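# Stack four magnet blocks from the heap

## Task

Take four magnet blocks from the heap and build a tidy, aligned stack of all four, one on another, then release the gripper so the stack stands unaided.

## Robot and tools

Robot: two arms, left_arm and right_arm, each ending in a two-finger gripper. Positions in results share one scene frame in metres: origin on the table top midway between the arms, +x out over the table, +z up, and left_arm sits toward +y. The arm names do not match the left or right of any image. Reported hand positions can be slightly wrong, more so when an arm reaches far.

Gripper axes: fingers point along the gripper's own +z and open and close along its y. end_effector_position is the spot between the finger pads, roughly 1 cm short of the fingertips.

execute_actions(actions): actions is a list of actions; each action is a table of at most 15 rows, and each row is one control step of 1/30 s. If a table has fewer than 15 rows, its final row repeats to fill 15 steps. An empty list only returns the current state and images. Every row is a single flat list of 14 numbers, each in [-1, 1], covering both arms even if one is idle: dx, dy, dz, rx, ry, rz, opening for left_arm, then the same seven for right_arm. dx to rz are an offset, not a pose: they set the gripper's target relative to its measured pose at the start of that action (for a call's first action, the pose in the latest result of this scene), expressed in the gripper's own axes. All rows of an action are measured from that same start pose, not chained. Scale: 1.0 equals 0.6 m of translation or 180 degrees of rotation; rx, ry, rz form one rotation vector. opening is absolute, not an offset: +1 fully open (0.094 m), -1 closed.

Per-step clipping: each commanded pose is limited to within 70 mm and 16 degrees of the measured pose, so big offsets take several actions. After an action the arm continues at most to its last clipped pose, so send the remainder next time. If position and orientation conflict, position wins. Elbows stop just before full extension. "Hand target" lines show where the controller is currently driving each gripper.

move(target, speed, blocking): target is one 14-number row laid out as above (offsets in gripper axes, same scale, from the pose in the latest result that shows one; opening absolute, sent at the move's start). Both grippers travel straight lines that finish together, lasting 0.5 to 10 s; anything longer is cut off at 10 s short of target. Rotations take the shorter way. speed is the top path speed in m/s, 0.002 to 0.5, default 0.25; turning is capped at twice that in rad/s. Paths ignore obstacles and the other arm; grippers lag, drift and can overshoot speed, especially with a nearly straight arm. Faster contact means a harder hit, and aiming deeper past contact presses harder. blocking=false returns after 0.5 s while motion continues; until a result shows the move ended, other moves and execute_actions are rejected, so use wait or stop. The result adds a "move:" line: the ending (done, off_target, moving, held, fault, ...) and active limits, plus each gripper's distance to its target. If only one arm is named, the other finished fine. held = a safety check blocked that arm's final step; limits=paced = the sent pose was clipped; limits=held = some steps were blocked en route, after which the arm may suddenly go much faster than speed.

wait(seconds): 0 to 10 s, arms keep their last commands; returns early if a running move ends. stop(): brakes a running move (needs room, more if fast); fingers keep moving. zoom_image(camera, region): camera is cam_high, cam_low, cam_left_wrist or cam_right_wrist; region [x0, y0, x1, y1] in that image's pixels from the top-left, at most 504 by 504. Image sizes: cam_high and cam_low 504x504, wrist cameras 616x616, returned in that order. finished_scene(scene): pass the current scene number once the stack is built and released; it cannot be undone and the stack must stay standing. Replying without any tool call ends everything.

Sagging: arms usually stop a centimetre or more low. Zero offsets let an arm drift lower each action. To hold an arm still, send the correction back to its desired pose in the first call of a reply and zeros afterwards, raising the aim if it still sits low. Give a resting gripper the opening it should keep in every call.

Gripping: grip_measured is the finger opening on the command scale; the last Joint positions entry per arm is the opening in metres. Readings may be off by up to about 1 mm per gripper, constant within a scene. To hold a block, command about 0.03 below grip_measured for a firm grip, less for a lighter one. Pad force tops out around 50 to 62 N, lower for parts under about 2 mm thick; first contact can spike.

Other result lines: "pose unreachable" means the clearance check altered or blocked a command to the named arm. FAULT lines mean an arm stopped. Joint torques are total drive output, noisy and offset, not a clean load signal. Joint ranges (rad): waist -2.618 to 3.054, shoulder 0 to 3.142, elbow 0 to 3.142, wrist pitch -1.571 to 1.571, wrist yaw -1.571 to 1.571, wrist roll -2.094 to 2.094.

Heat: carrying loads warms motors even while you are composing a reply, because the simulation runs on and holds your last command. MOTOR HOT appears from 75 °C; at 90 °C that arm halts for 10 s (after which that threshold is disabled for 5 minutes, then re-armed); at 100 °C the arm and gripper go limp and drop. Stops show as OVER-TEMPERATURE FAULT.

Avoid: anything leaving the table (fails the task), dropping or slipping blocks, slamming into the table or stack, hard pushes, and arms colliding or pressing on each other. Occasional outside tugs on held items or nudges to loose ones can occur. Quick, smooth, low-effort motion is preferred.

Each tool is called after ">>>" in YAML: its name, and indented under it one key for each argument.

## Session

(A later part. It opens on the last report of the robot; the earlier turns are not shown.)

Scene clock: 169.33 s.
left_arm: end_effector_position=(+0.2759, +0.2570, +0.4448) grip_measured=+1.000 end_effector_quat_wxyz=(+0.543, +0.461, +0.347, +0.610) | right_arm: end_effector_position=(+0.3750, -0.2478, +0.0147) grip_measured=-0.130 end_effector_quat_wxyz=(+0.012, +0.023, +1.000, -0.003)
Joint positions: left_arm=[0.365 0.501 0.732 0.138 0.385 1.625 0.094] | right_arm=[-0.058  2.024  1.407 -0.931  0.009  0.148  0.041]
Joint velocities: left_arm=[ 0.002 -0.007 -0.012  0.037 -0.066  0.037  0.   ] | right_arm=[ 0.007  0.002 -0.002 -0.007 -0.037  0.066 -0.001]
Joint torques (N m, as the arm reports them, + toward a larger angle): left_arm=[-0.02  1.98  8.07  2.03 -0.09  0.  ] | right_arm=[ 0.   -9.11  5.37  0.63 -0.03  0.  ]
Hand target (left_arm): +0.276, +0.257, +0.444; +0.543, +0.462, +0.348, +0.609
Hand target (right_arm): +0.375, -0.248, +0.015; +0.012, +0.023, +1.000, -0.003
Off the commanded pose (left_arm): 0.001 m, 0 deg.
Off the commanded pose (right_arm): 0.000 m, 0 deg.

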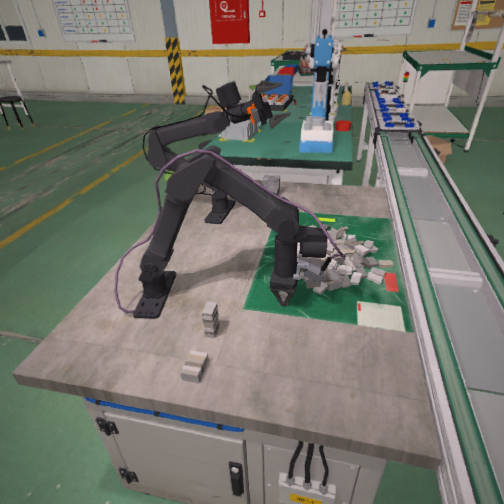

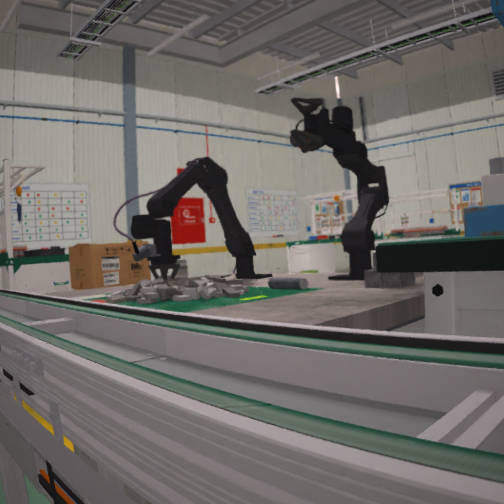

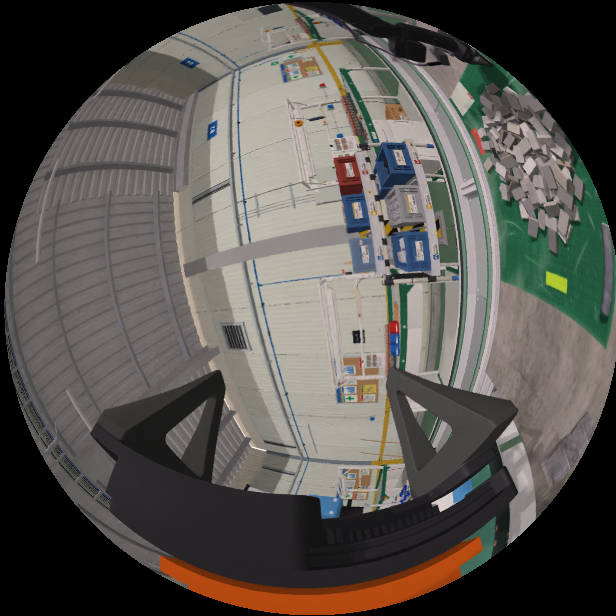

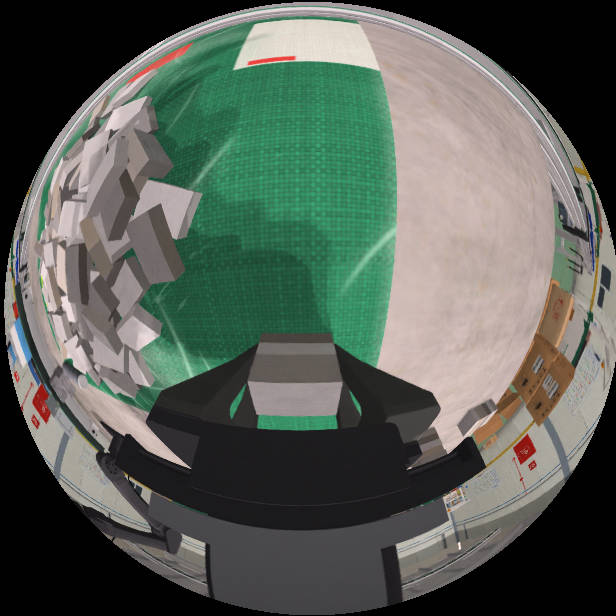

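Neat. Squeeze a little more, release and lift.

>>> execute_actions:
  actions:
    - [[0,0,0,0,0,0,1,0,0,0,0,0,0,-0.15],[0,0,0,0,0,0,1,0,0,0,0,0,0,-0.155],[0,0,0,0,0,0,1,0,0,0,0,0,0,-0.155],[0,0,0,0,0,0,1,0,0,0,0,0,0,-0.155],[0,0,0,0,0,0,1,0,0,0,0,0,0,-0.155],[0,0,0,0,0,0,1,0,0,0,0,0,0,-0.13],[0,0,0,0,0,0,1,0,0,0,0,0,0,-0.11],[0,0,0,0,0,0,1,0,0,0,0,0,0,-0.08],[0,0,0,0,0,0,1,0,0,0,0,0,0,-0.03],[0,0,0,0,0,0,1,0,0,0,0,0,0,0.05],[0,0,0,0,0,0,1,0,0,0,0,0,0,0.15],[0,0,0,0,0,0,1,0,0,0,0,0,0,0.3],[0,0,0,0,0,0,1,0,0,0,0,0,0,0.5]]

>>> move:
  target: [0,0,0,0,0,0,1,0,0,-0.13,0,0,0,0.5]
  speed: 0.15

>>> zoom_image:
  camera: "cam_right_wrist"
  region: [230,250,370,390]

Scene clock: 171.70 s.
left_arm: end_effector_position=(+0.2757, +0.2569, +0.4454) grip_measured=+1.000 end_effector_quat_wxyz=(+0.543, +0.460, +0.346, +0.611) | right_arm: end_effector_position=(+0.3750, -0.2478, +0.0147) grip_measured=+0.491 end_effector_quat_wxyz=(+0.012, +0.023, +1.000, -0.003)
Joint positions: left_arm=[0.365 0.501 0.732 0.141 0.385 1.625 0.094] | right_arm=[-0.058  2.024  1.407 -0.931  0.009  0.148  0.07 ]
Joint velocities: left_arm=[-0.017  0.012 -0.007 -0.022 -0.022 -0.081  0.   ] | right_arm=[ 0.012  0.007 -0.002 -0.081 -0.022 -0.022  0.012]
Joint torques (N m, as the arm reports them, + toward a larger angle): left_arm=[-0.01  2.    8.06  2.04 -0.09  0.  ] | right_arm=[-0.05 -9.    5.34  0.6  -0.04  0.03]
Hand target (left_arm): +0.276, +0.257, +0.445; +0.543, +0.461, +0.347, +0.610
Hand target (right_arm): +0.375, -0.248, +0.015; +0.012, +0.023, +1.000, -0.003
Off the commanded pose (left_arm): 0.001 m, 0 deg.
Off the commanded pose (right_arm): 0.000 m, 0 deg.

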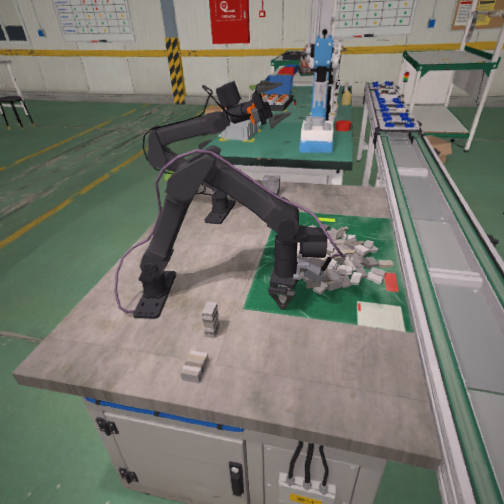

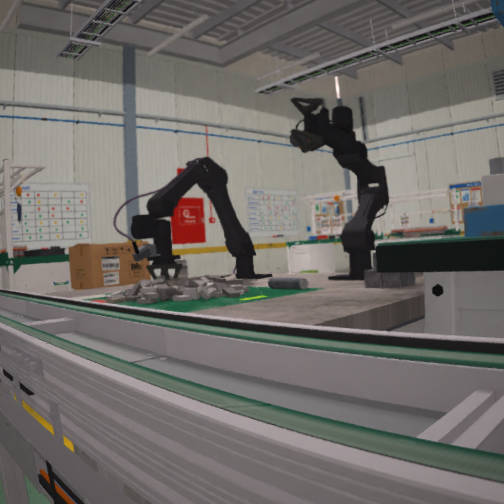

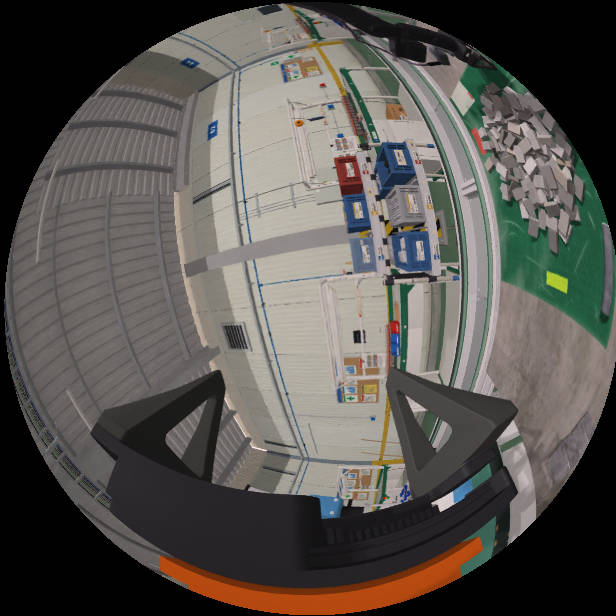

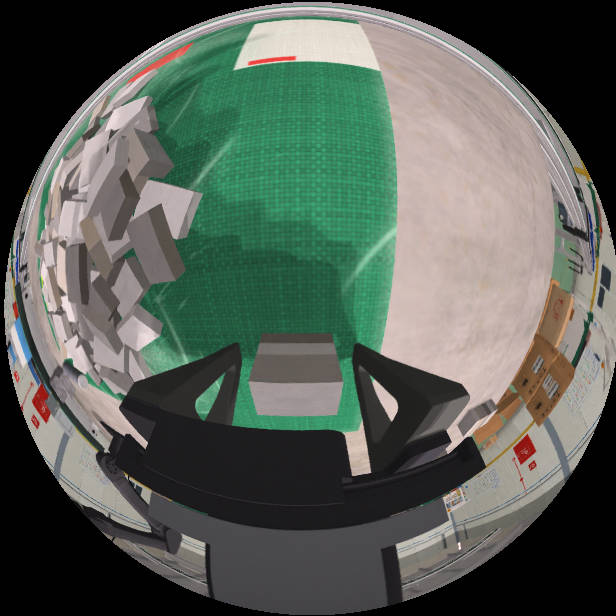

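Scene clock: 172.87 s.
left_arm: end_effector_position=(+0.2754, +0.2568, +0.4461) grip_measured=+1.000 end_effector_quat_wxyz=(+0.543, +0.460, +0.345, +0.612) | right_arm: end_effector_position=(+0.3697, -0.2484, +0.0829) grip_measured=+0.498 end_effector_quat_wxyz=(+0.002, +0.023, +1.000, -0.004)
Joint positions: left_arm=[0.365 0.501 0.732 0.144 0.385 1.625 0.094] | right_arm=[-0.058  1.958  1.591 -1.202  0.009  0.148  0.07 ]
Joint velocities: left_arm=[ 0.007  0.022  0.007 -0.066 -0.037 -0.007  0.   ] | right_arm=[-0.022  0.007  0.012 -0.037 -0.007 -0.051 -0.001]
Joint torques (N m, as the arm reports them, + toward a larger angle): left_arm=[-0.02  2.    8.06  2.03 -0.09  0.  ] | right_arm=[ 0.13 -9.5   7.38  0.46 -0.03  0.  ]
Hand target (left_arm): +0.276, +0.257, +0.445; +0.543, +0.460, +0.346, +0.611
Hand target (right_arm): +0.374, -0.248, +0.093; +0.012, +0.023, +1.000, -0.003
Off the commanded pose (left_arm): 0.001 m, 0 deg.
Off the commanded pose (right_arm): 0.010 m, 1 deg.
move: done

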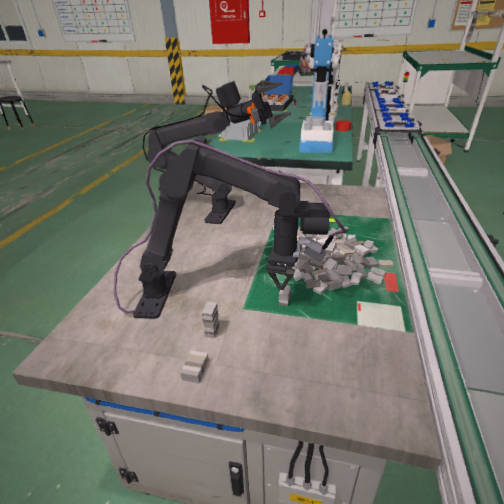

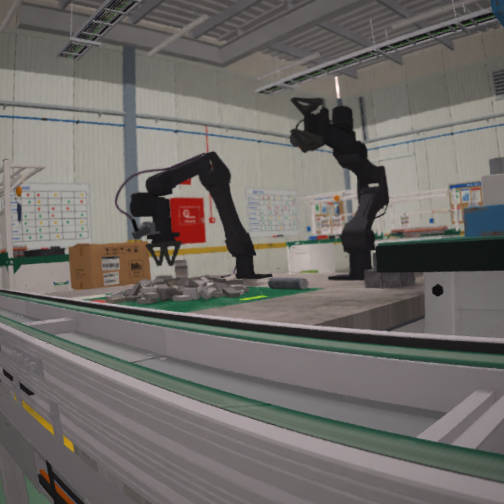

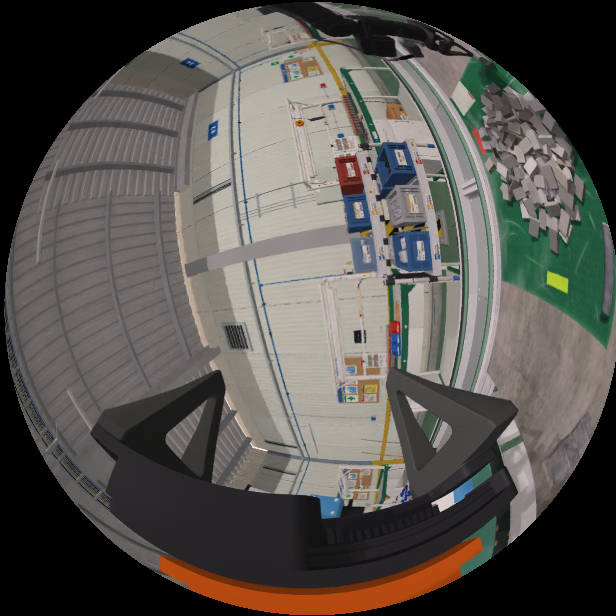

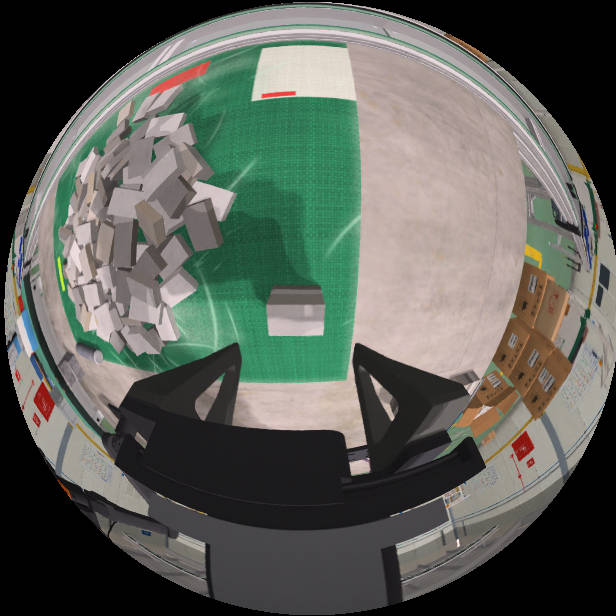

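Region (230, 250, 370, 390) of cam_right_wrist's 616x616 image, scaled by 3.600, with more detail than that image has.

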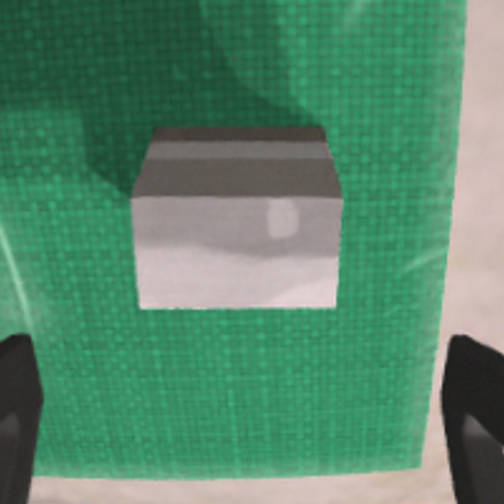

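>>> finished_scene:
  scene: 2

The scene is finished: the task was done.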